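## Task

Three robots begin in separate rooms: r1 in the decontamination room, r2 in the clean workroom and r3 in the sterile store. The doors linking the rooms are locked, but every wall between rooms has an open service window. Take the steel instrument cassette from the table in the decontamination room and set it on the bench in the sterile store, using any number of robots. At the end the gripper must have released it and the robots must have backed away. It only counts if the cassette stays there without a robot supporting it. The task fails if any robot topples or is left leaning.

## Robot and tools

ROBOTS. r1, r2 and r3 are identical Hello Robot Stretch 3 units. Each has a two-wheel drive base with a passive omni caster at the back, a lift that carries the arm up a mast, and one telescoping arm that sticks out to the robot's RIGHT. The base is 0.33 m long and 0.34 m wide. It cannot strafe, so you move the gripper forward or back by driving. Spins pivot about the point between the drive wheels, 0.05 m behind the front edge. When stowed (arm in, wrist folded), the wrist reaches up to 0.06 m past the right side and a spin sweeps a 0.28 m radius. An unfolded, level gripper reaches farther than that.

FRAMES. Base frame: origin on the floor between the drive wheels, x forward, y left, z up. hand_pose is reported in this frame, at the point where the closed fingertips meet. With all wrist joints at 0, the hand's x points up, y points back along the arm toward the mast, and z points to the robot's rear. The odometry frame is the base frame where the scene started. Each robot reports only in its own frames. To tell where the robots are relative to one another, use the camera images, lidar_m, wrist_depth_mm and head_depth_mm.

execute_actions. Argument "actions" is a list holding one action, or nothing if you only want the state and images. The action is an object keyed by "r1", "r2" or "r3". Under each key you can put:
- "base": exactly one of {"translate_m": d}, a straight drive of d metres counted from the last reported base position, forward positive, range -1 to 1; or {"rotate_rad": d}, a turn in place of d radians, counter-clockwise (left) positive, range -3.2 to 3.2. Both are offsets, not poses.
- "joints": absolute targets by name. lift_m 0 to 1.1 (arm height on the mast). arm_m 0 to 0.52 (extension). wrist_yaw_rad -1.345 to 4.42 (0 = along the arm, positive swings toward the front, 3.0 = folded over the base). wrist_pitch_rad -1.57 to 0.451 (0 level, negative tips the fingertips down). wrist_roll_rad -2.911 to 2.911 (0 = fingers side by side, level). gripper_m -0.089 to 0.179 (larger is wider). head_pan_rad -3.953 to 1.73 (0 forward, positive left, -1.57 looks along the arm). head_tilt_rad -1.53 to 0.419 (negative looks down).
- "contact_limits": {"arm_m": effort percent, 1 to 100}. The arm motion halts with contact_stop once its effort reaches that value (negative when retracting). The limit also caps the arm's holding force until the next action. Values that are too low halt the arm immediately, and values above the maximum are cut down to it.
Optional "cameras": a list of camera names such as r1_head_camera, r2_nav_camera or r3_wrist_camera. Null, omitted or ["all"] gives every camera, and [] gives none. All motions in an action start together. One action runs for at most 15 s. A joint or robot you leave out may keep driving toward its earlier target without any status showing it. A bad key or an out-of-range number rejects the whole call, and nothing moves. If a result reports a stop, later calls in that same reply are skipped.

wait: {"seconds": 0 to 10}. It commands nothing and returns state and images. zoom_image: {"camera", "region": [x0, y0, x1, y1]} in pixels of that camera's latest full image, with (0,0) at the top left and at most 504 by 504. finished_scene: {"scene": n}. It closes the scene for good, so the goal must already hold and keep holding.

RESULTS. base_status and joint_status give the outcome of each motion: done (for the base, this only means the wheels turned the commanded amount, slip included), off_target (stopped short and possibly still pushing), contact_stop, time_out or torque_fault. After the last three, the old target is dropped. on_its_own covers what you did not command; its "held at" is a target, not a position. motor_effort is a signed percentage with the peak of the last action in brackets. It is noisy and biased. A rest effort outside its range suggests pushing or carrying. Positive wheel effort drives forward. lidar_m: 12 ranges in metres from the base origin, each covering 30 degrees. The 1st points straight ahead and they go counter-clockwise (4th left, 7th behind, 10th right). It scans a plane 0.17 m above the floor, so it sees table legs but not tops, and it misses glass and thin legs. "-" means nothing seen. Its own robot's parts can block sectors 5, 6, 9 and 10 when the lift is low. wrist_depth_mm and head_depth_mm are 7x7 grids of median depth, read from the top left, covering 45-1000 mm and 280-4000 mm; the head grid is sideways. base_odometry counts wheel turns, and heading runs from -3.142 to 3.142. turned_by_wheels and turned_by_imu give the turn since the last result. base_tilt is in degrees, forward and right positive, with a fixed bias of up to about 4 degrees.

SPEED. The base reaches 0.30 m/s and 1.9 rad/s only with lift_m < 0.30, arm_m < 0.03 and wrist_yaw_rad > 2.54. Otherwise it is capped at 0.10 m/s and 0.63 rad/s. The simulation keeps running while you think, and robots hold their last command meanwhile.

GRIPPER. Grip by commanding gripper_m below the object's width; lower squeezes harder, but the stall guard can weaken the hold. Release by commanding at least 0.02 above the contact value. Neither status nor reading confirms a grasp, so check with images. To squeeze again, send a different value.

SELF-COLLISION. Fold or unfold the wrist only with lift_m 0.32-0.95, wrist_pitch_rad -0.4 and roll near 0. Once folded, the lift may go down to 0.25. With yaw below -0.4, keep pitch at -0.5 or lower.

CAUTIONS. Arm and lift stop on firm contact and then go slack, so a load can sink. Base, wrist and head keep pushing into obstacles, and a wrist servo that strains too long switches off for 10 s. Pushing the arm against something solid with the gripper above about 0.45 m can tip the robot, and a repeat push is worse. Driving while holding or snagging something fixed can also tip it. If that happens, reverse in small steps, free the gripper, and lower lift_m to about 0.2. Robots pressing hard on each other fails the run, and no reading reports robot contact. Travel differs between robots by up to 2.5 cm per metre, which matters when sharing a load. Loose objects may occasionally get nudged. Avoid drops and slams.

Each tool is called after "Call:" as name([rows], argument=value, ...), one row to a line, values as JSON.

## Session

Call:
execute_actions(actions=[])

Scene clock: 0.00 s.
r1.base_odometry: x=+0.000 y=+0.000 heading=+0.000 (m, m, rad; r1's odometry frame)
r1.turned_by_wheels: +0.000 (rad since the last result)
r1.turned_by_imu: +0.000 (rad since the last result)
r1.base_tilt: forward=-1.8 right=+2.0 (deg)
r1.lidar_m: 2.47 0.84 0.84 1.19 1.18 1.16 0.88 0.85 0.89 1.27 1.65 1.75
r1.head_depth_mm: 1695 2313 2119 - - 2289 2287 / 1837 2570 2572 2747 2723 2604 2550 / 1912 2472 3134 3074 3094 3062 2714 / 1918 2455 3767 3774 3727 3696 2708 / 1896 2777 - - - - 2733 / 1895 2743 - - - 3935 2722 / 1889 2734 3859 3898 3829 3734 2734
r1.base_status: not commanded
r1.joint_positions: lift_m=+0.339 arm_m=-0.002 wrist_yaw_rad=+2.998 wrist_pitch_rad=-0.313 wrist_roll_rad=+0.007 gripper_m=+0.037 head_pan_rad=+0.001 head_tilt_rad=+0.000
r1.joint_status: not commanded
r1.motor_effort: left_wheel=+1 right_wheel=+0 lift_m=+19 arm_m=+0 wrist_yaw_rad=+0 wrist_pitch_rad=+5 wrist_roll_rad=+0 gripper_m=+0 head_pan_rad=+0 head_tilt_rad=+2 (%)
r1.hand_pose: x=+0.0125 y=+0.0913 z=+0.3759 quat_wxyz=(+0.161, +0.707, +0.060, +0.687) (m; r1's base frame)
r1.wrist_depth_mm: 898 - - - - - 683 / 942 - - - - - - / 993 - - - - - - / 983 - - - - - 982 / 832 834 886 823 854 792 792 / 669 668 - 650 - 666 644 / 577 555 - 561 549 556 556
r2.base_odometry: x=+0.000 y=+0.000 heading=+0.000 (m, m, rad; r2's odometry frame)
r2.turned_by_wheels: +0.000 (rad since the last result)
r2.turned_by_imu: +0.000 (rad since the last result)
r2.base_tilt: forward=-1.6 right=+1.3 (deg)
r2.lidar_m: 1.66 1.30 1.28 1.37 2.00 2.39 2.00 1.60 1.58 1.68 2.38 2.35
r2.head_depth_mm: 1942 2226 2250 2260 2291 2340 1950 / 1931 2419 2418 2444 2441 2473 1974 / 1931 2482 2520 2514 2588 2586 1982 / 1896 2176 2152 2157 2182 2191 2001 / 1786 1837 1880 1861 1864 1870 1832 / 1637 1643 1633 1646 1639 1634 1627 / 1458 1457 1459 1458 1438 1443 1447
r2.base_status: not commanded
r2.joint_positions: lift_m=+0.410 arm_m=-0.002 wrist_yaw_rad=+2.806 wrist_pitch_rad=-0.406 wrist_roll_rad=+0.004 gripper_m=+0.037 head_pan_rad=+0.005 head_tilt_rad=-0.020
r2.joint_status: not commanded
r2.motor_effort: left_wheel=-1 right_wheel=+0 lift_m=+40 arm_m=+0 wrist_yaw_rad=+0 wrist_pitch_rad=+5 wrist_roll_rad=+0 gripper_m=+0 head_pan_rad=+0 head_tilt_rad=+2 (%)
r2.hand_pose: x=+0.0532 y=+0.0707 z=+0.4255 quat_wxyz=(+0.257, +0.708, +0.025, +0.658) (m; r2's base frame)
r2.wrist_depth_mm: - - - - - - - / - - - - - - - / - - - - - - - / - 934 895 891 897 902 873 / 747 745 773 753 767 728 724 / 649 - 671 640 - 634 623 / 568 - 552 562 550 548 553
r3.base_odometry: x=+0.000 y=+0.000 heading=+0.000 (m, m, rad; r3's odometry frame)
r3.turned_by_wheels: +0.000 (rad since the last result)
r3.turned_by_imu: +0.000 (rad since the last result)
r3.base_tilt: forward=-0.1 right=+1.5 (deg)
r3.lidar_m: 1.96 1.62 1.62 1.11 0.93 0.93 1.05 1.20 1.19 1.15 0.77 3.61
r3.head_depth_mm: 2001 2831 3613 3585 3641 3391 2404 / 1999 2908 3106 3071 3114 3112 2380 / 1768 2676 2701 2739 2710 2744 2385 / 1770 2360 2366 2377 2379 2395 2313 / 2040 2109 2117 - 2310 2171 2149 / 1880 1927 1924 - - 1955 1965 / 1761 1756 1801 - - 1787 1801
r3.base_status: not commanded
r3.joint_positions: lift_m=+0.416 arm_m=-0.002 wrist_yaw_rad=+2.987 wrist_pitch_rad=-0.546 wrist_roll_rad=-0.015 gripper_m=+0.037 head_pan_rad=-0.011 head_tilt_rad=-0.011
r3.joint_status: not commanded
r3.motor_effort: left_wheel=+1 right_wheel=+0 lift_m=+26 arm_m=+1 wrist_yaw_rad=+1 wrist_pitch_rad=+4 wrist_roll_rad=+0 gripper_m=+0 head_pan_rad=+0 head_tilt_rad=+2 (%)
r3.hand_pose: x=+0.0105 y=+0.0607 z=+0.4012 quat_wxyz=(+0.242, +0.688, +0.140, +0.670) (m; r3's base frame)
r3.wrist_depth_mm: 742 - - - - - - / 791 - - - - - - / 821 930 - - - - 996 / 821 858 845 831 829 833 815 / 735 727 - 697 713 694 684 / 634 620 - 596 623 604 610 / 552 552 - - 517 530 522
pictures: r1_head_camera (sideways: a quarter turn clockwise sets it upright), r1_nav_camera (sideways: a quarter turn counterclockwise sets it upright), r1_wrist_camera, r2_head_camera (sideways: a quarter turn clockwise sets it upright), r2_nav_camera (sideways: a quarter turn counterclockwise sets it upright), r2_wrist_camera, r3_head_camera (sideways: a quarter turn clockwise sets it upright), r3_nav_camera (sideways: a quarter turn counterclockwise sets it upright), r3_wrist_camera
Images, in order (width x height): r1_head_camera 896x504, r1_nav_camera 672x504, r1_wrist_camera 644x364, r2_head_camera 896x504, r2_nav_camera 672x504, r2_wrist_camera 644x364, r3_head_camera 896x504, r3_nav_camera 672x504, r3_wrist_camera 644x364.

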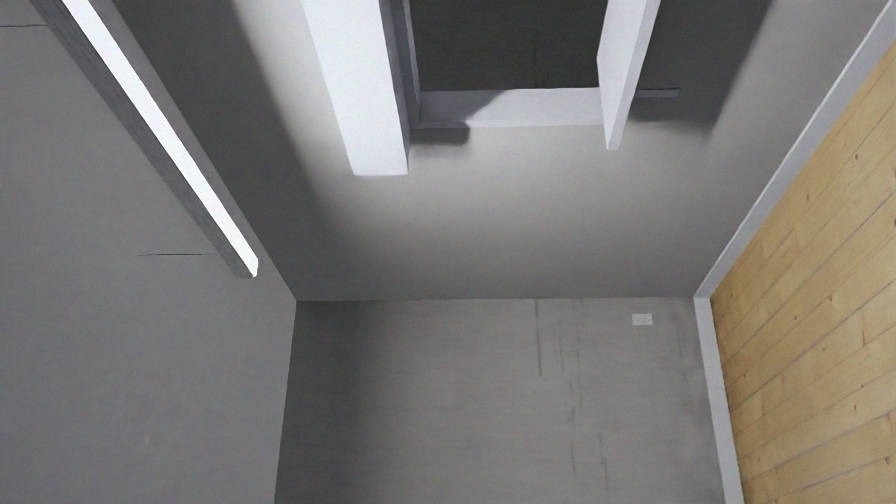

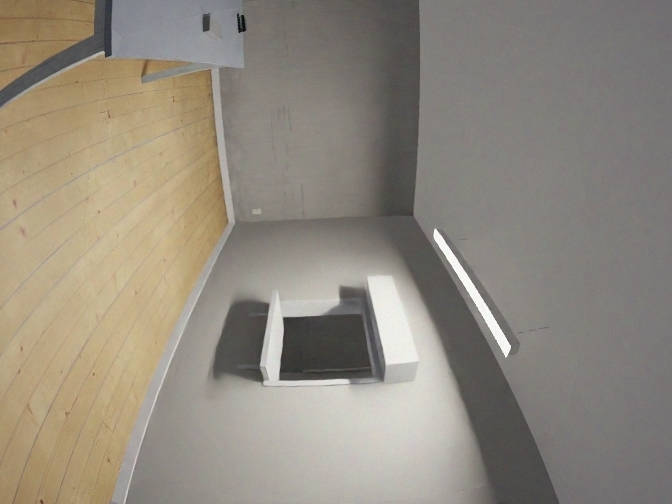

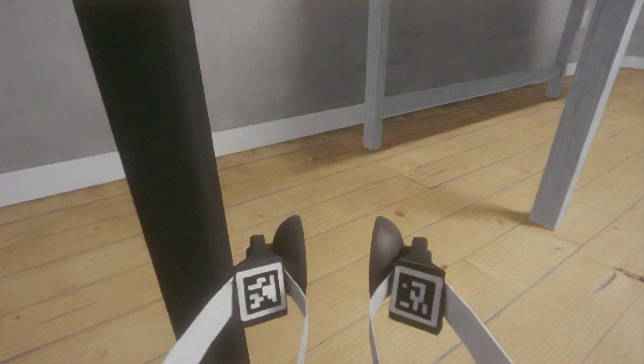

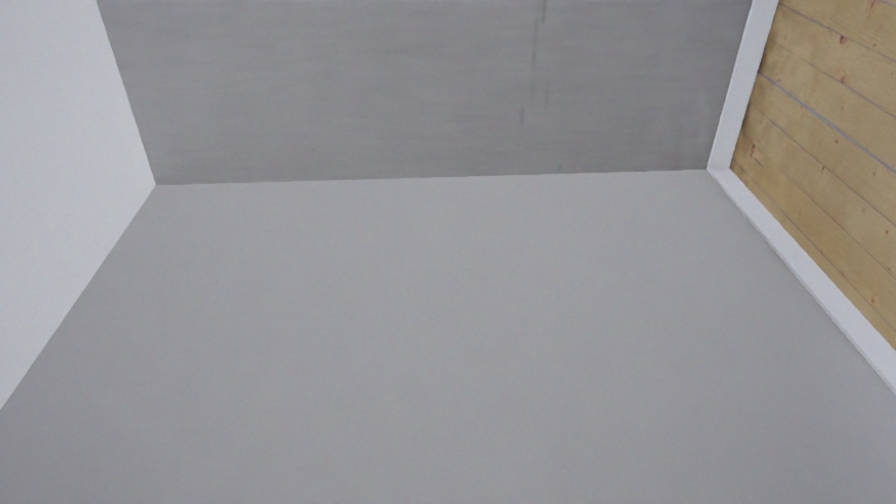

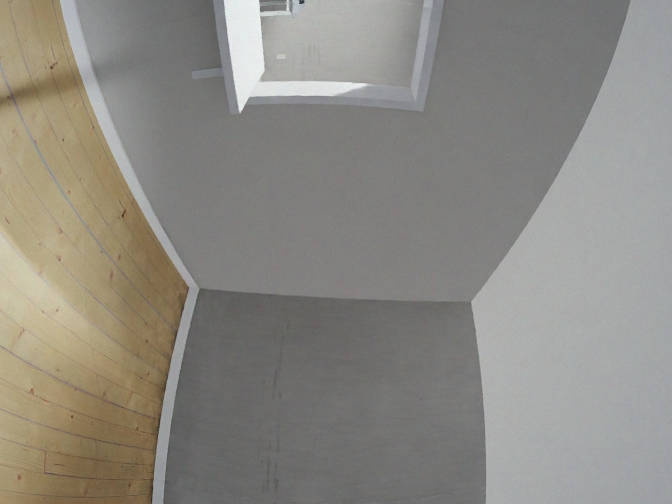

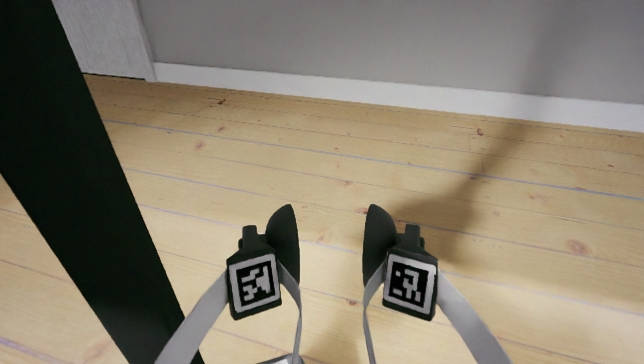

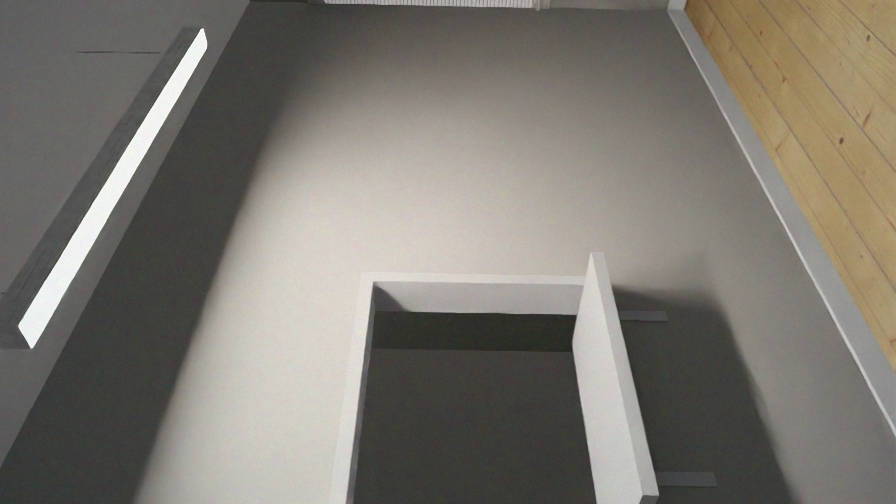

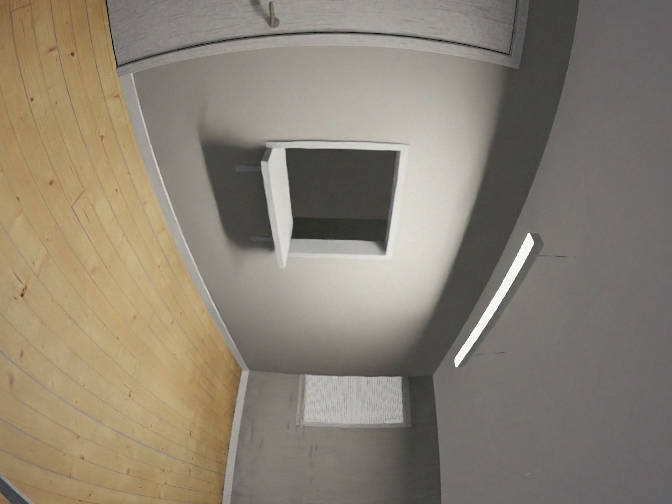

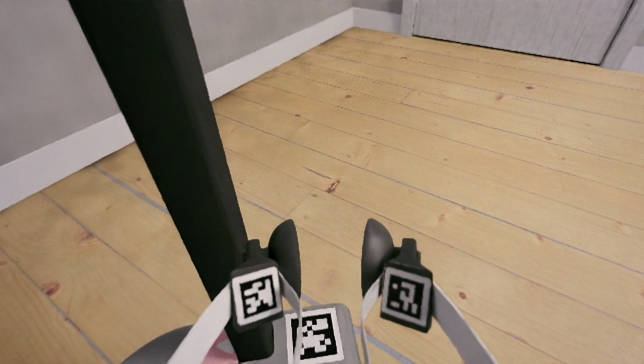

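Call:
execute_actions([
  {"r1":{"base":{"rotate_rad":0.45},"joints":{"head_pan_rad":0.45,"head_tilt_rad":-0.5}},"r2":{"base":{"rotate_rad":2.53},"joints":{"head_pan_rad":-1.57,"head_tilt_rad":-0.3}},"r3":{"base":{"rotate_rad":-0.785},"joints":{"head_pan_rad":-0.5,"head_tilt_rad":-0.5}}},
], cameras=["r1_head_camera","r1_nav_camera","r2_head_camera","r2_nav_camera","r3_nav_camera"])

Scene clock: 15.83 s.
r1.base_odometry: x=+0.000 y=+0.000 heading=+0.450 (m, m, rad; r1's odometry frame)
r1.turned_by_wheels: +0.450 (rad since the last result)
r1.turned_by_imu: +0.461 (rad since the last result)
r1.base_tilt: forward=-1.8 right=+2.0 (deg)
r1.lidar_m: 2.25 0.83 1.18 1.16 1.20 0.89 0.85 0.88 1.18 1.65 1.71 2.30
r1.head_depth_mm: 3396 3633 2159 2590 2190 1712 1412 / 3555 3798 2006 1245 2050 1725 1417 / 3184 3426 2016 1247 980 1096 1226 / 2522 2677 2042 1258 1030 1724 1425 / 2070 2205 2166 1261 1841 1737 1422 / 1780 1863 1947 1268 2002 1685 1426 / 1560 1625 1688 1279 1813 1498 1435
r1.base_status: done
r1.joint_positions: lift_m=+0.339 arm_m=-0.002 wrist_yaw_rad=+2.998 wrist_pitch_rad=-0.313 wrist_roll_rad=+0.007 gripper_m=+0.037 head_pan_rad=+0.443 head_tilt_rad=-0.494
r1.joint_status: all done
r1.motor_effort: left_wheel=-4(8) right_wheel=+2(5) lift_m=+19(19) arm_m=-1(0) wrist_yaw_rad=+1(0) wrist_pitch_rad=+5(5) wrist_roll_rad=+0(0) gripper_m=+0(0) head_pan_rad=+2(25) head_tilt_rad=-3(25) (%)
r1.hand_pose: x=+0.0125 y=+0.0913 z=+0.3759 quat_wxyz=(+0.161, +0.707, +0.060, +0.687) (m; r1's base frame)
r1.wrist_depth_mm: - - - - - - - / - - - - - - - / - - - - - - - / - - - - - - - / 838 824 855 820 851 818 833 / 669 664 - 672 - 659 654 / 570 575 - 563 560 551 549
r2.base_odometry: x=+0.000 y=+0.000 heading=+2.530 (m, m, rad; r2's odometry frame)
r2.turned_by_wheels: +2.530 (rad since the last result)
r2.turned_by_imu: +2.516 (rad since the last result)
r2.base_tilt: forward=-1.6 right=+1.3 (deg)
r2.lidar_m: 2.38 2.16 1.62 1.58 1.65 2.29 2.34 1.78 1.32 1.28 1.34 1.84
r2.head_depth_mm: 1086 3849 - 1379 1383 1512 1437 / 1087 3907 - 1396 1385 1505 1425 / 1083 3911 - 1415 1400 1518 1448 / 1079 3793 - 1427 1401 1505 1456 / 1087 3802 1352 1305 1409 1520 1453 / 1086 1146 1231 1317 1411 1511 1458 / 1094 1155 1224 1312 1408 1520 1463
r2.base_status: done
r2.joint_positions: lift_m=+0.410 arm_m=-0.002 wrist_yaw_rad=+2.806 wrist_pitch_rad=-0.406 wrist_roll_rad=+0.004 gripper_m=+0.037 head_pan_rad=-1.563 head_tilt_rad=-0.297
r2.joint_status: all done
r2.motor_effort: left_wheel=-5(11) right_wheel=+4(9) lift_m=+40(40) arm_m=+0(0) wrist_yaw_rad=+0(0) wrist_pitch_rad=+5(5) wrist_roll_rad=+0(1) gripper_m=+0(0) head_pan_rad=-4(46) head_tilt_rad=-2(22) (%)
r2.hand_pose: x=+0.0532 y=+0.0707 z=+0.4255 quat_wxyz=(+0.257, +0.708, +0.025, +0.658) (m; r2's base frame)
r2.wrist_depth_mm: - - - - - - - / - - - - - - - / - - - - - - - / - 918 930 910 922 878 881 / 747 771 797 758 758 753 731 / 656 - 665 645 - 638 630 / 558 - 565 561 548 555 555
r3.base_odometry: x=+0.000 y=+0.000 heading=-0.785 (m, m, rad; r3's odometry frame)
r3.turned_by_wheels: -0.785 (rad since the last result)
r3.turned_by_imu: -0.778 (rad since the last result)
r3.base_tilt: forward=-0.2 right=+1.6 (deg)
r3.lidar_m: 0.80 2.45 1.73 1.62 1.39 0.98 0.93 0.95 1.25 1.19 1.15 0.77
r3.head_depth_mm: 1375 1460 1549 1204 1369 1556 1356 / 1549 1647 1724 1162 1922 1604 1365 / 1770 1900 1900 1152 1841 1647 1366 / 2051 2206 1760 1151 1848 1647 1350 / 2440 2667 1747 1141 937 1500 1210 / 3029 3400 1754 1140 956 1594 1348 / 3335 3584 1729 1262 2043 1622 1347
r3.base_status: done
r3.joint_positions: lift_m=+0.416 arm_m=-0.002 wrist_yaw_rad=+2.987 wrist_pitch_rad=-0.546 wrist_roll_rad=-0.015 gripper_m=+0.037 head_pan_rad=-0.493 head_tilt_rad=-0.494
r3.joint_status: all done
r3.motor_effort: left_wheel=+4(8) right_wheel=-4(8) lift_m=+26(27) arm_m=+1(1) wrist_yaw_rad=+0(0) wrist_pitch_rad=+4(4) wrist_roll_rad=+0(0) gripper_m=+1(0) head_pan_rad=-3(19) head_tilt_rad=-3(22) (%)
r3.hand_pose: x=+0.0105 y=+0.0607 z=+0.4012 quat_wxyz=(+0.242, +0.688, +0.140, +0.670) (m; r3's base frame)
r3.wrist_depth_mm: - - - - - - - / - - - - - - - / - - - - - - 970 / 864 840 850 862 837 812 797 / 736 732 - 720 726 683 697 / 621 613 - 611 627 611 594 / 548 558 - - 526 533 541
pictures: r1_head_camera (sideways: a quarter turn clockwise sets it upright), r1_nav_camera (sideways: a quarter turn counterclockwise sets it upright), r2_head_camera (sideways: a quarter turn clockwise sets it upright), r2_nav_camera (sideways: a quarter turn counterclockwise sets it upright), r3_nav_camera (sideways: a quarter turn counterclockwise sets it upright)
Images, in order (width x height): r1_head_camera 896x504, r1_nav_camera 672x504, r2_head_camera 896x504, r2_nav_camera 672x504, r3_nav_camera 672x504.

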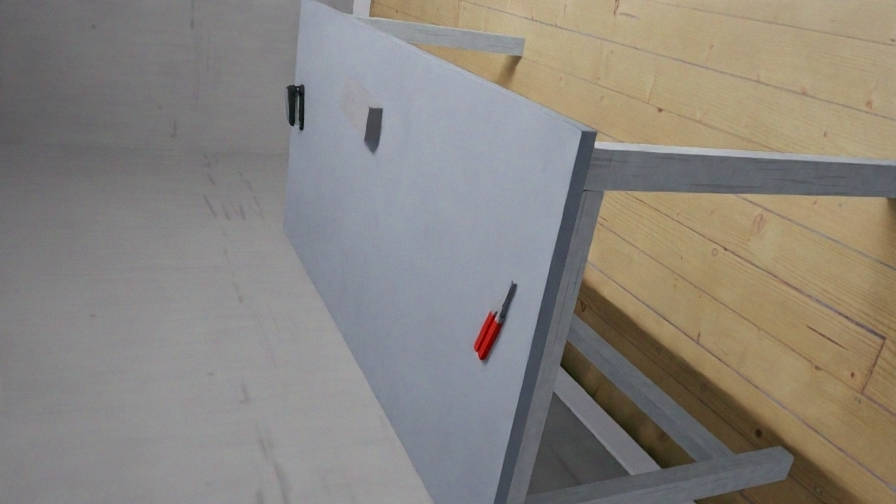

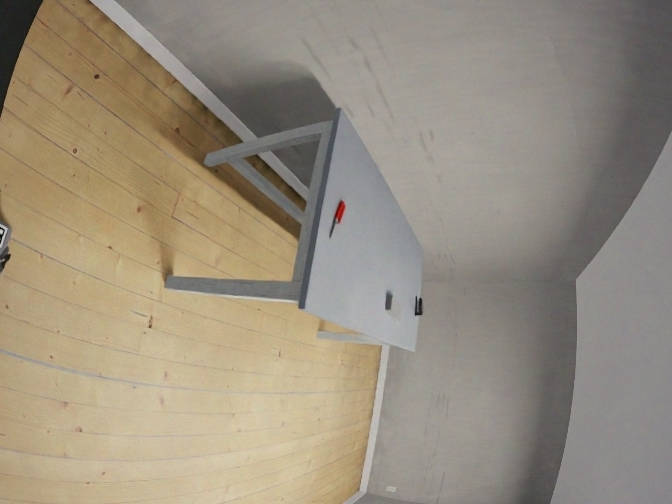

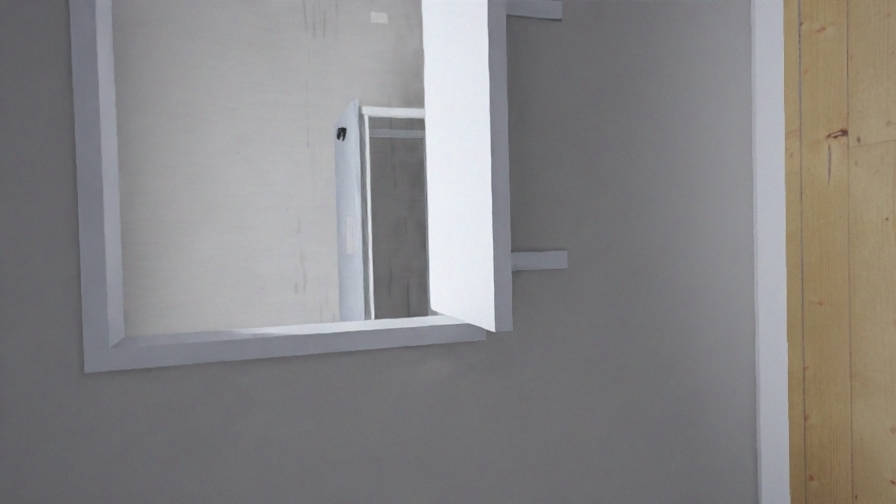

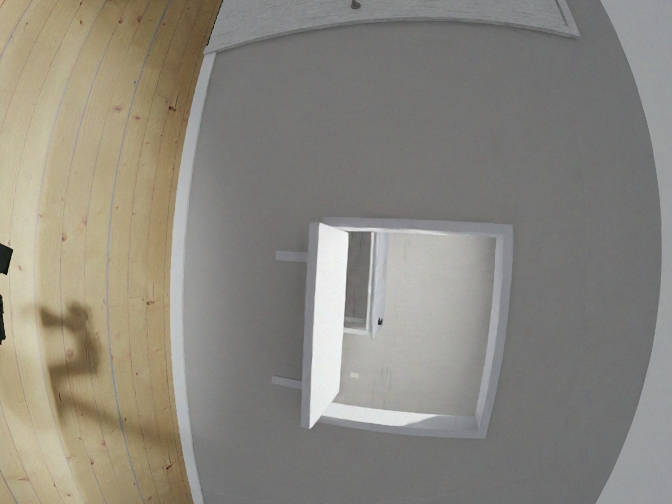

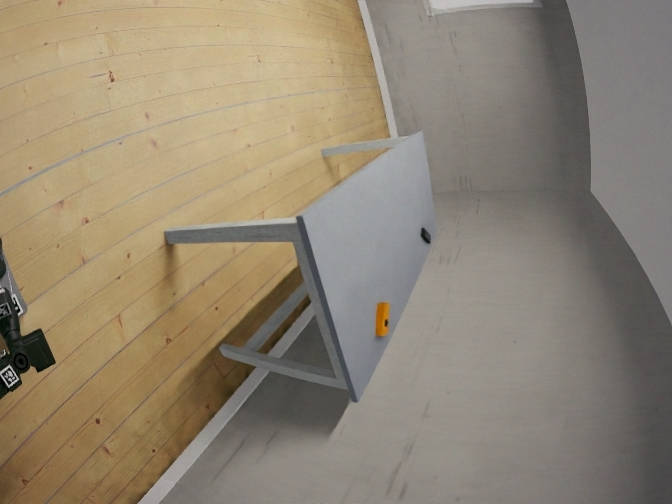

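Call:
execute_actions([
  {"r1":{"base":{"rotate_rad":-0.135},"joints":{"lift_m":0.28}},"r2":{"base":{"rotate_rad":1.28},"joints":{"lift_m":0.28}},"r3":{"base":{"rotate_rad":0.82},"joints":{"lift_m":0.28,"wrist_pitch_rad":-0.4}}},
], cameras=[])

Call:
execute_actions([
  {"r1":{"base":{"translate_m":1.0}},"r2":{"base":{"translate_m":-0.76}},"r3":{"base":{"translate_m":1.0}}},
], cameras=[])

Call:
execute_actions([
  {"r1":{"base":{"translate_m":0.6}},"r2":{"base":{"rotate_rad":-1.27}},"r3":{"base":{"translate_m":0.46}}},
], cameras=[])

Call:
execute_actions([
  {"r1":{"base":{"rotate_rad":-3.015},"joints":{"head_pan_rad":-1.57,"head_tilt_rad":-0.8}},"r2":{"joints":{"head_tilt_rad":-0.6,"lift_m":0.9}},"r3":{"base":{"rotate_rad":2.32},"joints":{"head_pan_rad":-1.57,"head_tilt_rad":-0.6}}},
], cameras=["r1_head_camera","r2_head_camera","r2_nav_camera","r3_nav_camera"])

Scene clock: 36.13 s.
r1.base_odometry: x=+0.000 y=+0.000 heading=+0.315 (m, m, rad; r1's odometry frame)
r1.turned_by_wheels: -0.135 (rad since the last result)
r1.turned_by_imu: -0.136 (rad since the last result)
r1.base_tilt: forward=-1.8 right=+2.0 (deg)
r1.lidar_m: 2.24 0.83 1.18 1.16 1.17 0.94 0.85 0.86 1.05 1.65 1.65 2.05
r1.head_depth_mm: 3399 3607 3869 3002 2205 1719 1413 / 3450 3752 3854 2738 2180 1721 1415 / 3486 3820 2026 1398 2138 1738 1422 / 3527 3789 2018 1249 988 1107 1317 / 2800 2954 2041 1258 1010 1736 1424 / 2289 2353 2251 1266 1034 1740 1428 / 1898 1961 1983 1273 1719 1660 1427
r1.base_status: done
r1.joint_positions: lift_m=+0.280 arm_m=-0.002 wrist_yaw_rad=+2.998 wrist_pitch_rad=-0.315 wrist_roll_rad=+0.007 gripper_m=+0.037 head_pan_rad=+0.443 head_tilt_rad=-0.494
r1.joint_status: all done
r1.motor_effort: left_wheel=+4(7) right_wheel=-3(5) lift_m=+16(17) arm_m=+0(1) wrist_yaw_rad=+0(2) wrist_pitch_rad=+6(6) wrist_roll_rad=+0(0) gripper_m=+0(1) head_pan_rad=+2(2) head_tilt_rad=-2(3) (%)
r1.hand_pose: x=+0.0125 y=+0.0911 z=+0.3167 quat_wxyz=(+0.161, +0.707, +0.060, +0.686) (m; r1's base frame)
r1.wrist_depth_mm: 968 - - - - - - / - - - - - - - / - - - - - - - / 941 975 950 918 913 930 913 / 725 728 781 719 753 710 718 / 594 596 - 580 - 579 564 / 496 497 - 514 478 483 485
r2.base_odometry: x=+0.000 y=+0.000 heading=-2.474 (m, m, rad; r2's odometry frame)
r2.turned_by_wheels: +1.280 (rad since the last result)
r2.turned_by_imu: +1.272 (rad since the last result)
r2.base_tilt: forward=-1.7 right=+1.3 (deg)
r2.lidar_m: 1.58 1.58 1.82 2.35 2.35 1.48 1.28 1.28 1.49 2.40 2.40 1.82
r2.head_depth_mm: 1913 1999 2047 2162 2187 1830 1440 / 2232 2339 2483 2655 2514 1843 1443 / 2177 2315 2470 2615 2575 1836 1434 / 2155 2293 2377 2546 2541 1848 1448 / 2060 2207 2333 2471 2566 1863 1457 / 2036 2137 2315 2413 2498 1877 1463 / 1976 2069 2209 2318 2389 1880 1469
r2.base_status: done
r2.joint_positions: lift_m=+0.280 arm_m=-0.002 wrist_yaw_rad=+2.806 wrist_pitch_rad=-0.407 wrist_roll_rad=+0.004 gripper_m=+0.037 head_pan_rad=-1.563 head_tilt_rad=-0.297
r2.joint_status: all done
r2.motor_effort: left_wheel=-4(13) right_wheel=+4(12) lift_m=+34(37) arm_m=+0(0) wrist_yaw_rad=+0(0) wrist_pitch_rad=+5(5) wrist_roll_rad=+1(1) gripper_m=+0(0) head_pan_rad=-3(4) head_tilt_rad=-2(2) (%)
r2.hand_pose: x=+0.0532 y=+0.0706 z=+0.2953 quat_wxyz=(+0.257, +0.708, +0.025, +0.658) (m; r2's base frame)
r2.wrist_depth_mm: - - - - - - - / - - - - - - - / - 888 886 882 850 852 863 / - 700 690 694 686 675 675 / 550 578 601 581 588 561 568 / 490 - 509 486 - 484 476 / 449 - - 425 420 421 421
r3.base_odometry: x=+0.000 y=+0.000 heading=+0.035 (m, m, rad; r3's odometry frame)
r3.turned_by_wheels: +0.820 (rad since the last result)
r3.turned_by_imu: +0.814 (rad since the last result)
r3.base_tilt: forward=-0.3 right=+1.5 (deg)
r3.lidar_m: 1.91 1.62 1.62 1.09 0.93 0.93 1.07 1.19 1.19 1.15 0.77 3.40
r3.head_depth_mm: 3199 3450 3721 2792 2094 1652 1357 / 3298 3555 3823 2790 2088 1647 1361 / 3339 3717 3884 2780 2069 1642 1363 / 3512 3824 3972 2781 2070 1646 1357 / 3547 3799 3951 2765 2057 1627 1354 / 2968 3214 3398 2757 2060 1644 1351 / 2543 2692 2762 2729 2052 1624 1352
r3.base_status: done
r3.joint_positions: lift_m=+0.280 arm_m=-0.002 wrist_yaw_rad=+2.987 wrist_pitch_rad=-0.419 wrist_roll_rad=-0.015 gripper_m=+0.037 head_pan_rad=-0.493 head_tilt_rad=-0.494
r3.joint_status: all done
r3.motor_effort: left_wheel=-2(8) right_wheel=+4(11) lift_m=+24(23) arm_m=+1(1) wrist_yaw_rad=+0(1) wrist_pitch_rad=+7(8) wrist_roll_rad=+0(0) gripper_m=+0(1) head_pan_rad=-2(2) head_tilt_rad=-3(3) (%)
r3.hand_pose: x=+0.0132 y=+0.0783 z=+0.2926 quat_wxyz=(+0.200, +0.695, +0.095, +0.684) (m; r3's base frame)
r3.wrist_depth_mm: 733 - - - - - - / 783 - - - - - - / 807 - 994 993 974 - 967 / 764 782 769 773 754 750 733 / 629 644 646 625 635 604 593 / 528 518 - 535 536 516 508 / 468 - - - 434 437 441
pictures: none
No camera images: the call's "cameras" was empty. Leave "cameras" out to get every camera's image.

Scene clock: 41.23 s.
r1.base_odometry: x=+0.951 y=+0.310 heading=+0.315 (m, m, rad; r1's odometry frame)
r1.turned_by_wheels: +0.000 (rad since the last result)
r1.turned_by_imu: +0.003 (rad since the last result)
r1.base_tilt: forward=-1.8 right=+1.9 (deg)
r1.lidar_m: 2.93 1.30 1.13 1.03 1.04 1.64 1.85 1.86 1.62 1.50 1.51 1.85
r1.head_depth_mm: 2494 2677 2846 3000 2190 1708 1404 / 2540 2720 2930 3038 2208 1727 1412 / 2599 2826 3027 3041 2214 1729 1421 / 2675 2891 3151 1456 1965 1680 1420 / 2756 2996 3193 1264 1982 1732 1422 / 2587 2711 2817 1263 910 1643 1425 / 2160 2238 2319 1270 880 738 1392
r1.base_status: done
r1.joint_positions: lift_m=+0.280 arm_m=-0.002 wrist_yaw_rad=+2.998 wrist_pitch_rad=-0.315 wrist_roll_rad=+0.007 gripper_m=+0.037 head_pan_rad=+0.443 head_tilt_rad=-0.495
r1.joint_status: not commanded
r1.motor_effort: left_wheel=+4(13) right_wheel=-3(5) lift_m=+16(16) arm_m=-1(1) wrist_yaw_rad=+0(1) wrist_pitch_rad=+6(6) wrist_roll_rad=+0(0) gripper_m=+0(0) head_pan_rad=+2(2) head_tilt_rad=-2(3) (%)
r1.hand_pose: x=+0.0125 y=+0.0911 z=+0.3166 quat_wxyz=(+0.161, +0.707, +0.060, +0.686) (m; r1's base frame)
r1.wrist_depth_mm: 339 - - - - - - / 361 - - - - - - / - - - - - - - / 984 413 924 929 946 916 937 / 740 441 744 721 739 715 713 / 589 499 - 589 - 578 581 / 497 498 - 508 475 486 480
r2.base_odometry: x=+0.597 y=+0.471 heading=-2.474 (m, m, rad; r2's odometry frame)
r2.turned_by_wheels: +0.000 (rad since the last result)
r2.turned_by_imu: -0.003 (rad since the last result)
r2.base_tilt: forward=-1.7 right=+1.3 (deg)
r2.lidar_m: 2.31 2.31 2.49 2.15 1.12 0.64 0.55 0.55 0.64 1.11 2.59 2.68
r2.head_depth_mm: 827 862 890 928 960 1008 1056 / 998 1041 1088 1149 1200 1274 1322 / 1257 1323 1410 1504 1600 1677 1444 / 1646 1759 1924 2111 2230 1836 1452 / 2214 2358 2511 2712 2555 1861 1458 / 2162 2302 2421 2596 2610 1883 1463 / 2152 2275 2383 2511 2605 1867 1461
r2.base_status: done
r2.joint_positions: lift_m=+0.280 arm_m=-0.002 wrist_yaw_rad=+2.806 wrist_pitch_rad=-0.407 wrist_roll_rad=+0.004 gripper_m=+0.037 head_pan_rad=-1.563 head_tilt_rad=-0.297
r2.joint_status: not commanded
r2.motor_effort: left_wheel=-5(16) right_wheel=+4(7) lift_m=+34(34) arm_m=+0(0) wrist_yaw_rad=-1(0) wrist_pitch_rad=+6(5) wrist_roll_rad=+0(0) gripper_m=+0(0) head_pan_rad=-5(4) head_tilt_rad=-1(1) (%)
r2.hand_pose: x=+0.0532 y=+0.0706 z=+0.2953 quat_wxyz=(+0.257, +0.708, +0.025, +0.658) (m; r2's base frame)
r2.wrist_depth_mm: - - - - - - - / - - - - - - - / - 893 876 878 859 841 865 / - 701 698 709 692 675 659 / 566 589 603 574 586 579 562 / 495 - 513 492 - 480 481 / 442 - - 428 424 424 414
r3.base_odometry: x=+0.999 y=+0.035 heading=+0.035 (m, m, rad; r3's odometry frame)
r3.turned_by_wheels: +0.000 (rad since the last result)
r3.turned_by_imu: +0.005 (rad since the last result)
r3.base_tilt: forward=-0.2 right=+1.6 (deg)
r3.lidar_m: 1.09 0.93 0.93 1.04 1.65 1.65 1.90 1.90 0.95 1.73 3.15 1.92
r3.head_depth_mm: 2631 2827 3042 2837 2061 1651 1354 / 2656 2892 3180 2810 2063 1635 1353 / 2765 2978 3211 2798 2077 1631 1361 / 2687 2938 3169 2778 2086 1629 1363 / 2072 2221 2395 2476 2063 1629 1364 / 1693 1785 1891 2015 1958 1624 1353 / 1417 1502 1566 1649 1753 1634 1350
r3.base_status: done
r3.joint_positions: lift_m=+0.280 arm_m=-0.002 wrist_yaw_rad=+2.987 wrist_pitch_rad=-0.419 wrist_roll_rad=-0.015 gripper_m=+0.037 head_pan_rad=-0.493 head_tilt_rad=-0.495
r3.joint_status: not commanded
r3.motor_effort: left_wheel=-2(7) right_wheel=+5(13) lift_m=+24(24) arm_m=+1(0) wrist_yaw_rad=+0(0) wrist_pitch_rad=+6(7) wrist_roll_rad=-1(0) gripper_m=+0(0) head_pan_rad=-2(2) head_tilt_rad=-2(3) (%)
r3.hand_pose: x=+0.0133 y=+0.0783 z=+0.2926 quat_wxyz=(+0.199, +0.695, +0.095, +0.684) (m; r3's base frame)
r3.wrist_depth_mm: - - - - 959 818 736 / - - - - - 860 760 / - - - - - 908 790 / 804 787 774 781 746 776 745 / 634 637 658 622 633 605 602 / 525 531 - 541 522 503 510 / 467 - - - 432 443 439
pictures: none
No camera images: the call's "cameras" was empty. Leave "cameras" out to get every camera's image.

Scene clock: 44.93 s.
r1.base_odometry: x=+1.521 y=+0.496 heading=+0.315 (m, m, rad; r1's odometry frame)
r1.turned_by_wheels: +0.000 (rad since the last result)
r1.turned_by_imu: +0.002 (rad since the last result)
r1.base_tilt: forward=-1.8 right=+2.0 (deg)
r1.lidar_m: 2.34 0.82 0.80 1.13 1.14 0.89 2.45 2.39 1.55 1.41 1.41 1.73
r1.head_depth_mm: 1962 2096 2273 2447 2186 1722 1403 / 1995 2155 2326 2527 2200 1720 1419 / 2076 2210 2394 2600 2208 1725 1423 / 2119 2301 2491 2642 2221 1740 1422 / 2163 2347 2560 2752 2224 1732 1420 / 2268 2421 2623 2828 2236 1732 1389 / 2250 2404 2492 2576 920 970 1331
r1.base_status: done
r1.joint_positions: lift_m=+0.280 arm_m=-0.002 wrist_yaw_rad=+2.998 wrist_pitch_rad=-0.315 wrist_roll_rad=+0.007 gripper_m=+0.037 head_pan_rad=+0.443 head_tilt_rad=-0.495
r1.joint_status: not commanded
r1.motor_effort: left_wheel=+4(14) right_wheel=-3(5) lift_m=+17(17) arm_m=-1(0) wrist_yaw_rad=+1(0) wrist_pitch_rad=+6(6) wrist_roll_rad=+0(0) gripper_m=+0(0) head_pan_rad=+2(2) head_tilt_rad=-2(2) (%)
r1.hand_pose: x=+0.0125 y=+0.0911 z=+0.3166 quat_wxyz=(+0.161, +0.707, +0.060, +0.686) (m; r1's base frame)
r1.wrist_depth_mm: - - - - - - - / - - - - - - - / - - - - - - - / 931 989 946 923 938 873 898 / 746 731 741 727 749 703 687 / 586 593 - 590 - 580 582 / 500 492 - 509 480 483 480
r2.base_odometry: x=+0.597 y=+0.471 heading=+2.540 (m, m, rad; r2's odometry frame)
r2.turned_by_wheels: -1.270 (rad since the last result)
r2.turned_by_imu: -1.261 (rad since the last result)
r2.base_tilt: forward=-1.7 right=+1.3 (deg)
r2.lidar_m: 2.31 2.72 2.38 2.31 2.42 2.21 1.95 0.76 0.57 0.55 0.58 0.81
r2.head_depth_mm: 3004 3147 3341 3568 860 623 488 / 3007 3184 3347 3487 863 624 490 / 2984 3174 3294 3576 868 631 493 / 3039 3149 3334 3565 874 630 493 / 3028 3216 3321 3272 882 635 496 / 3025 3230 3371 3565 891 637 497 / 3013 3179 3385 3586 890 640 501
r2.base_status: done
r2.joint_positions: lift_m=+0.280 arm_m=-0.002 wrist_yaw_rad=+2.806 wrist_pitch_rad=-0.407 wrist_roll_rad=+0.004 gripper_m=+0.037 head_pan_rad=-1.563 head_tilt_rad=-0.297
r2.joint_status: not commanded
r2.motor_effort: left_wheel=+4(14) right_wheel=-4(12) lift_m=+34(34) arm_m=+1(0) wrist_yaw_rad=+1(0) wrist_pitch_rad=+5(6) wrist_roll_rad=+1(0) gripper_m=+0(0) head_pan_rad=-4(4) head_tilt_rad=-2(1) (%)
r2.hand_pose: x=+0.0532 y=+0.0705 z=+0.2953 quat_wxyz=(+0.257, +0.708, +0.025, +0.658) (m; r2's base frame)
r2.wrist_depth_mm: - - - - - - - / - - - - - - - / - 914 915 881 879 858 859 / - 716 706 698 692 670 676 / 572 589 608 565 594 562 561 / 492 - 504 492 - 487 479 / 444 - - 422 428 422 421
r3.base_odometry: x=+1.459 y=+0.051 heading=+0.035 (m, m, rad; r3's odometry frame)
r3.turned_by_wheels: +0.000 (rad since the last result)
r3.turned_by_imu: +0.003 (rad since the last result)
r3.base_tilt: forward=-0.1 right=+1.5 (deg)
r3.lidar_m: 0.71 0.61 0.61 0.71 1.17 1.97 2.28 1.30 1.92 1.69 2.80 1.25
r3.head_depth_mm: 2312 2508 2690 2826 2052 1651 1365 / 2387 2560 2800 2817 2062 1637 1361 / 2364 2586 2826 2807 2073 1637 1355 / 1721 1869 2029 2298 2057 1632 1360 / 1335 1435 1530 1657 1821 1643 1354 / 1085 1151 1221 1297 1379 1475 1351 / 917 967 1014 1065 1124 1193 1246
r3.base_status: done
r3.joint_positions: lift_m=+0.280 arm_m=-0.002 wrist_yaw_rad=+2.987 wrist_pitch_rad=-0.419 wrist_roll_rad=-0.015 gripper_m=+0.037 head_pan_rad=-0.493 head_tilt_rad=-0.495
r3.joint_status: not commanded
r3.motor_effort: left_wheel=-2(7) right_wheel=+5(13) lift_m=+24(24) arm_m=+1(0) wrist_yaw_rad=+1(0) wrist_pitch_rad=+7(6) wrist_roll_rad=+0(0) gripper_m=+1(0) head_pan_rad=-2(3) head_tilt_rad=-2(1) (%)
r3.hand_pose: x=+0.0133 y=+0.0784 z=+0.2927 quat_wxyz=(+0.199, +0.695, +0.095, +0.684) (m; r3's base frame)
r3.wrist_depth_mm: - - 933 754 633 547 474 / - - 988 798 656 577 496 / - - - 906 719 606 530 / 802 783 766 761 711 651 555 / 631 634 646 622 634 606 586 / 535 523 - 529 525 509 507 / 472 - - - 432 438 433
pictures: none
No camera images: the call's "cameras" was empty. Leave "cameras" out to get every camera's image.

Scene clock: 51.40 s.
r1.base_odometry: x=+1.521 y=+0.496 heading=-2.699 (m, m, rad; r1's odometry frame)
r1.turned_by_wheels: -3.015 (rad since the last result)
r1.turned_by_imu: -3.070 (rad since the last result)
r1.base_tilt: forward=-1.8 right=+2.0 (deg)
r1.lidar_m: 2.44 2.08 1.48 1.40 1.44 1.91 2.33 0.80 1.19 1.13 1.16 0.89
r1.head_depth_mm: 1269 1360 956 769 694 1367 1192 / 1263 1357 959 772 693 1370 1199 / 1264 1349 965 748 696 1374 1198 / 1258 1362 969 742 698 1374 1204 / 1249 1360 974 750 699 1376 1205 / 1244 1354 975 781 685 1383 1205 / 1239 1348 979 783 685 1387 1212
r1.base_status: done
r1.joint_positions: lift_m=+0.280 arm_m=-0.002 wrist_yaw_rad=+2.998 wrist_pitch_rad=-0.315 wrist_roll_rad=+0.007 gripper_m=+0.037 head_pan_rad=-1.563 head_tilt_rad=-0.790
r1.joint_status: all done
r1.motor_effort: left_wheel=+4(14) right_wheel=-3(7) lift_m=+16(17) arm_m=-1(1) wrist_yaw_rad=+1(1) wrist_pitch_rad=+6(6) wrist_roll_rad=+0(0) gripper_m=+0(0) head_pan_rad=-3(25) head_tilt_rad=-4(19) (%)
r1.hand_pose: x=+0.0125 y=+0.0910 z=+0.3166 quat_wxyz=(+0.161, +0.707, +0.060, +0.686) (m; r1's base frame)
r1.wrist_depth_mm: - - - - - - - / - - - - - - - / - - - - - - - / 988 966 984 953 917 886 906 / 716 705 777 710 749 728 707 / 583 590 - 582 - 575 579 / 491 500 - 506 479 487 480
r2.base_odometry: x=+0.597 y=+0.471 heading=+2.540 (m, m, rad; r2's odometry frame)
r2.turned_by_wheels: +0.000 (rad since the last result)
r2.turned_by_imu: +0.000 (rad since the last result)
r2.base_tilt: forward=-1.7 right=+1.3 (deg)
r2.lidar_m: 2.31 2.71 2.37 2.30 2.41 2.22 1.95 0.76 0.57 0.55 0.58 0.81
r2.head_depth_mm: 2866 3206 3139 739 573 - - / 2925 3200 3001 744 574 829 - / 2953 3081 3213 747 577 829 - / 2903 2944 2354 752 580 827 - / 2925 2977 3231 756 581 834 - / 2924 3166 3276 758 585 878 1103 / 2970 3201 3083 763 586 886 1109
r2.base_status: not commanded
r2.joint_positions: lift_m=+0.900 arm_m=-0.002 wrist_yaw_rad=+2.806 wrist_pitch_rad=-0.407 wrist_roll_rad=+0.004 gripper_m=+0.037 head_pan_rad=-1.563 head_tilt_rad=-0.592
r2.joint_status: all done
r2.motor_effort: left_wheel=+4(4) right_wheel=-4(4) lift_m=+46(47) arm_m=+0(0) wrist_yaw_rad=-1(1) wrist_pitch_rad=+5(5) wrist_roll_rad=+1(1) gripper_m=+0(0) head_pan_rad=-3(5) head_tilt_rad=-4(23) (%)
r2.hand_pose: x=+0.0532 y=+0.0705 z=+0.9149 quat_wxyz=(+0.257, +0.708, +0.025, +0.658) (m; r2's base frame)
r2.wrist_depth_mm: - - - - - - - / - - - - - - - / - - - - - - - / - - - - - - - / - - - - - - - / - - - - - - - / - - - - - - -
r3.base_odometry: x=+1.459 y=+0.051 heading=+2.354 (m, m, rad; r3's odometry frame)
r3.turned_by_wheels: +2.320 (rad since the last result)
r3.turned_by_imu: +2.298 (rad since the last result)
r3.base_tilt: forward=-0.2 right=+1.6 (deg)
r3.lidar_m: 1.97 2.03 2.33 1.30 1.70 2.95 2.80 0.91 0.64 0.61 0.63 0.84
r3.head_depth_mm: 3186 3455 3253 784 613 906 1089 / - 3417 3030 779 610 904 1087 / - 3513 3254 778 610 902 1086 / 3155 3503 3285 778 608 902 1081 / 3157 3530 3226 777 608 899 1075 / 3147 3500 3201 774 608 897 1075 / 3133 3414 737 716 604 897 1075
r3.base_status: done
r3.joint_positions: lift_m=+0.280 arm_m=-0.002 wrist_yaw_rad=+2.987 wrist_pitch_rad=-0.419 wrist_roll_rad=-0.015 gripper_m=+0.037 head_pan_rad=-1.563 head_tilt_rad=-0.593
r3.joint_status: all done
r3.motor_effort: left_wheel=-2(9) right_wheel=+4(14) lift_m=+24(24) arm_m=+1(0) wrist_yaw_rad=+1(0) wrist_pitch_rad=+6(6) wrist_roll_rad=+0(0) gripper_m=+1(0) head_pan_rad=-2(29) head_tilt_rad=-3(10) (%)
r3.hand_pose: x=+0.0133 y=+0.0783 z=+0.2927 quat_wxyz=(+0.199, +0.695, +0.095, +0.684) (m; r3's base frame)
r3.wrist_depth_mm: - - - - - - - / - - - - - - - / - - - - 996 - 946 / 797 763 776 758 755 755 744 / 645 627 641 632 636 603 601 / 527 520 - 540 524 507 511 / 473 - - - 426 439 429
pictures: r1_head_camera (sideways: a quarter turn clockwise sets it upright), r2_head_camera (sideways: a quarter turn clockwise sets it upright), r2_nav_camera (sideways: a quarter turn counterclockwise sets it upright), r3_nav_camera (sideways: a quarter turn counterclockwise sets it upright)
Images, in order (width x height): r1_head_camera 896x504, r2_head_camera 896x504, r2_nav_camera 672x504, r3_nav_camera 672x504.

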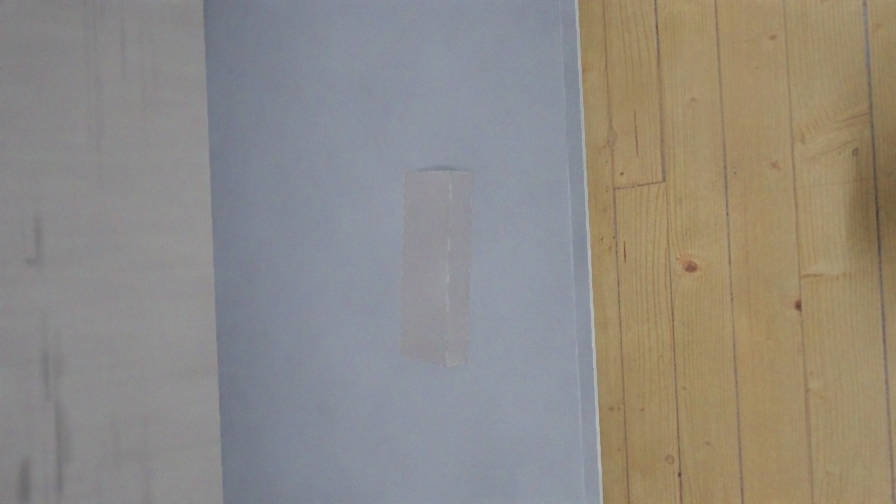

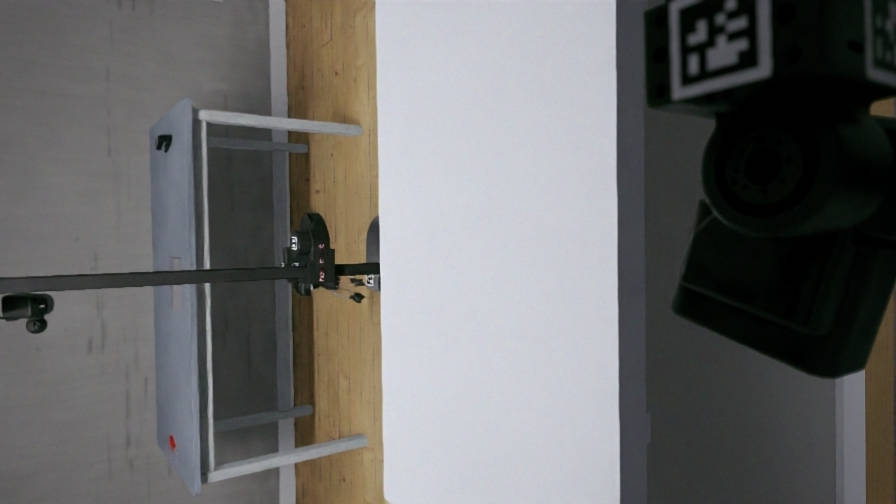

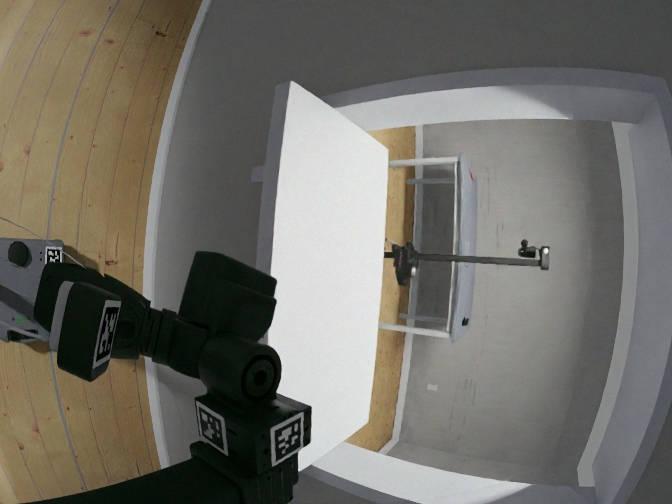

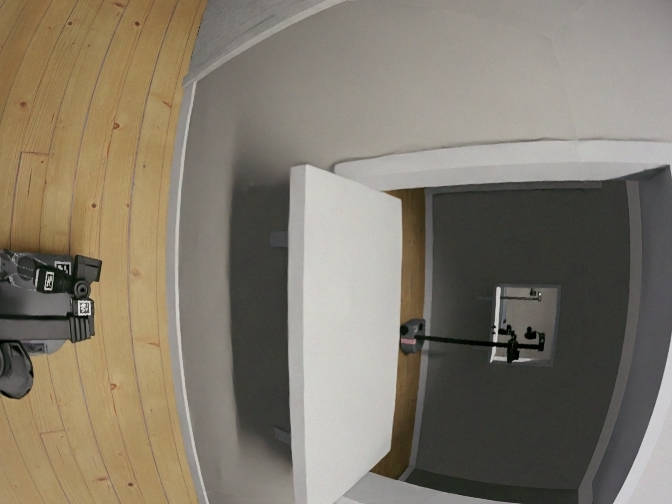

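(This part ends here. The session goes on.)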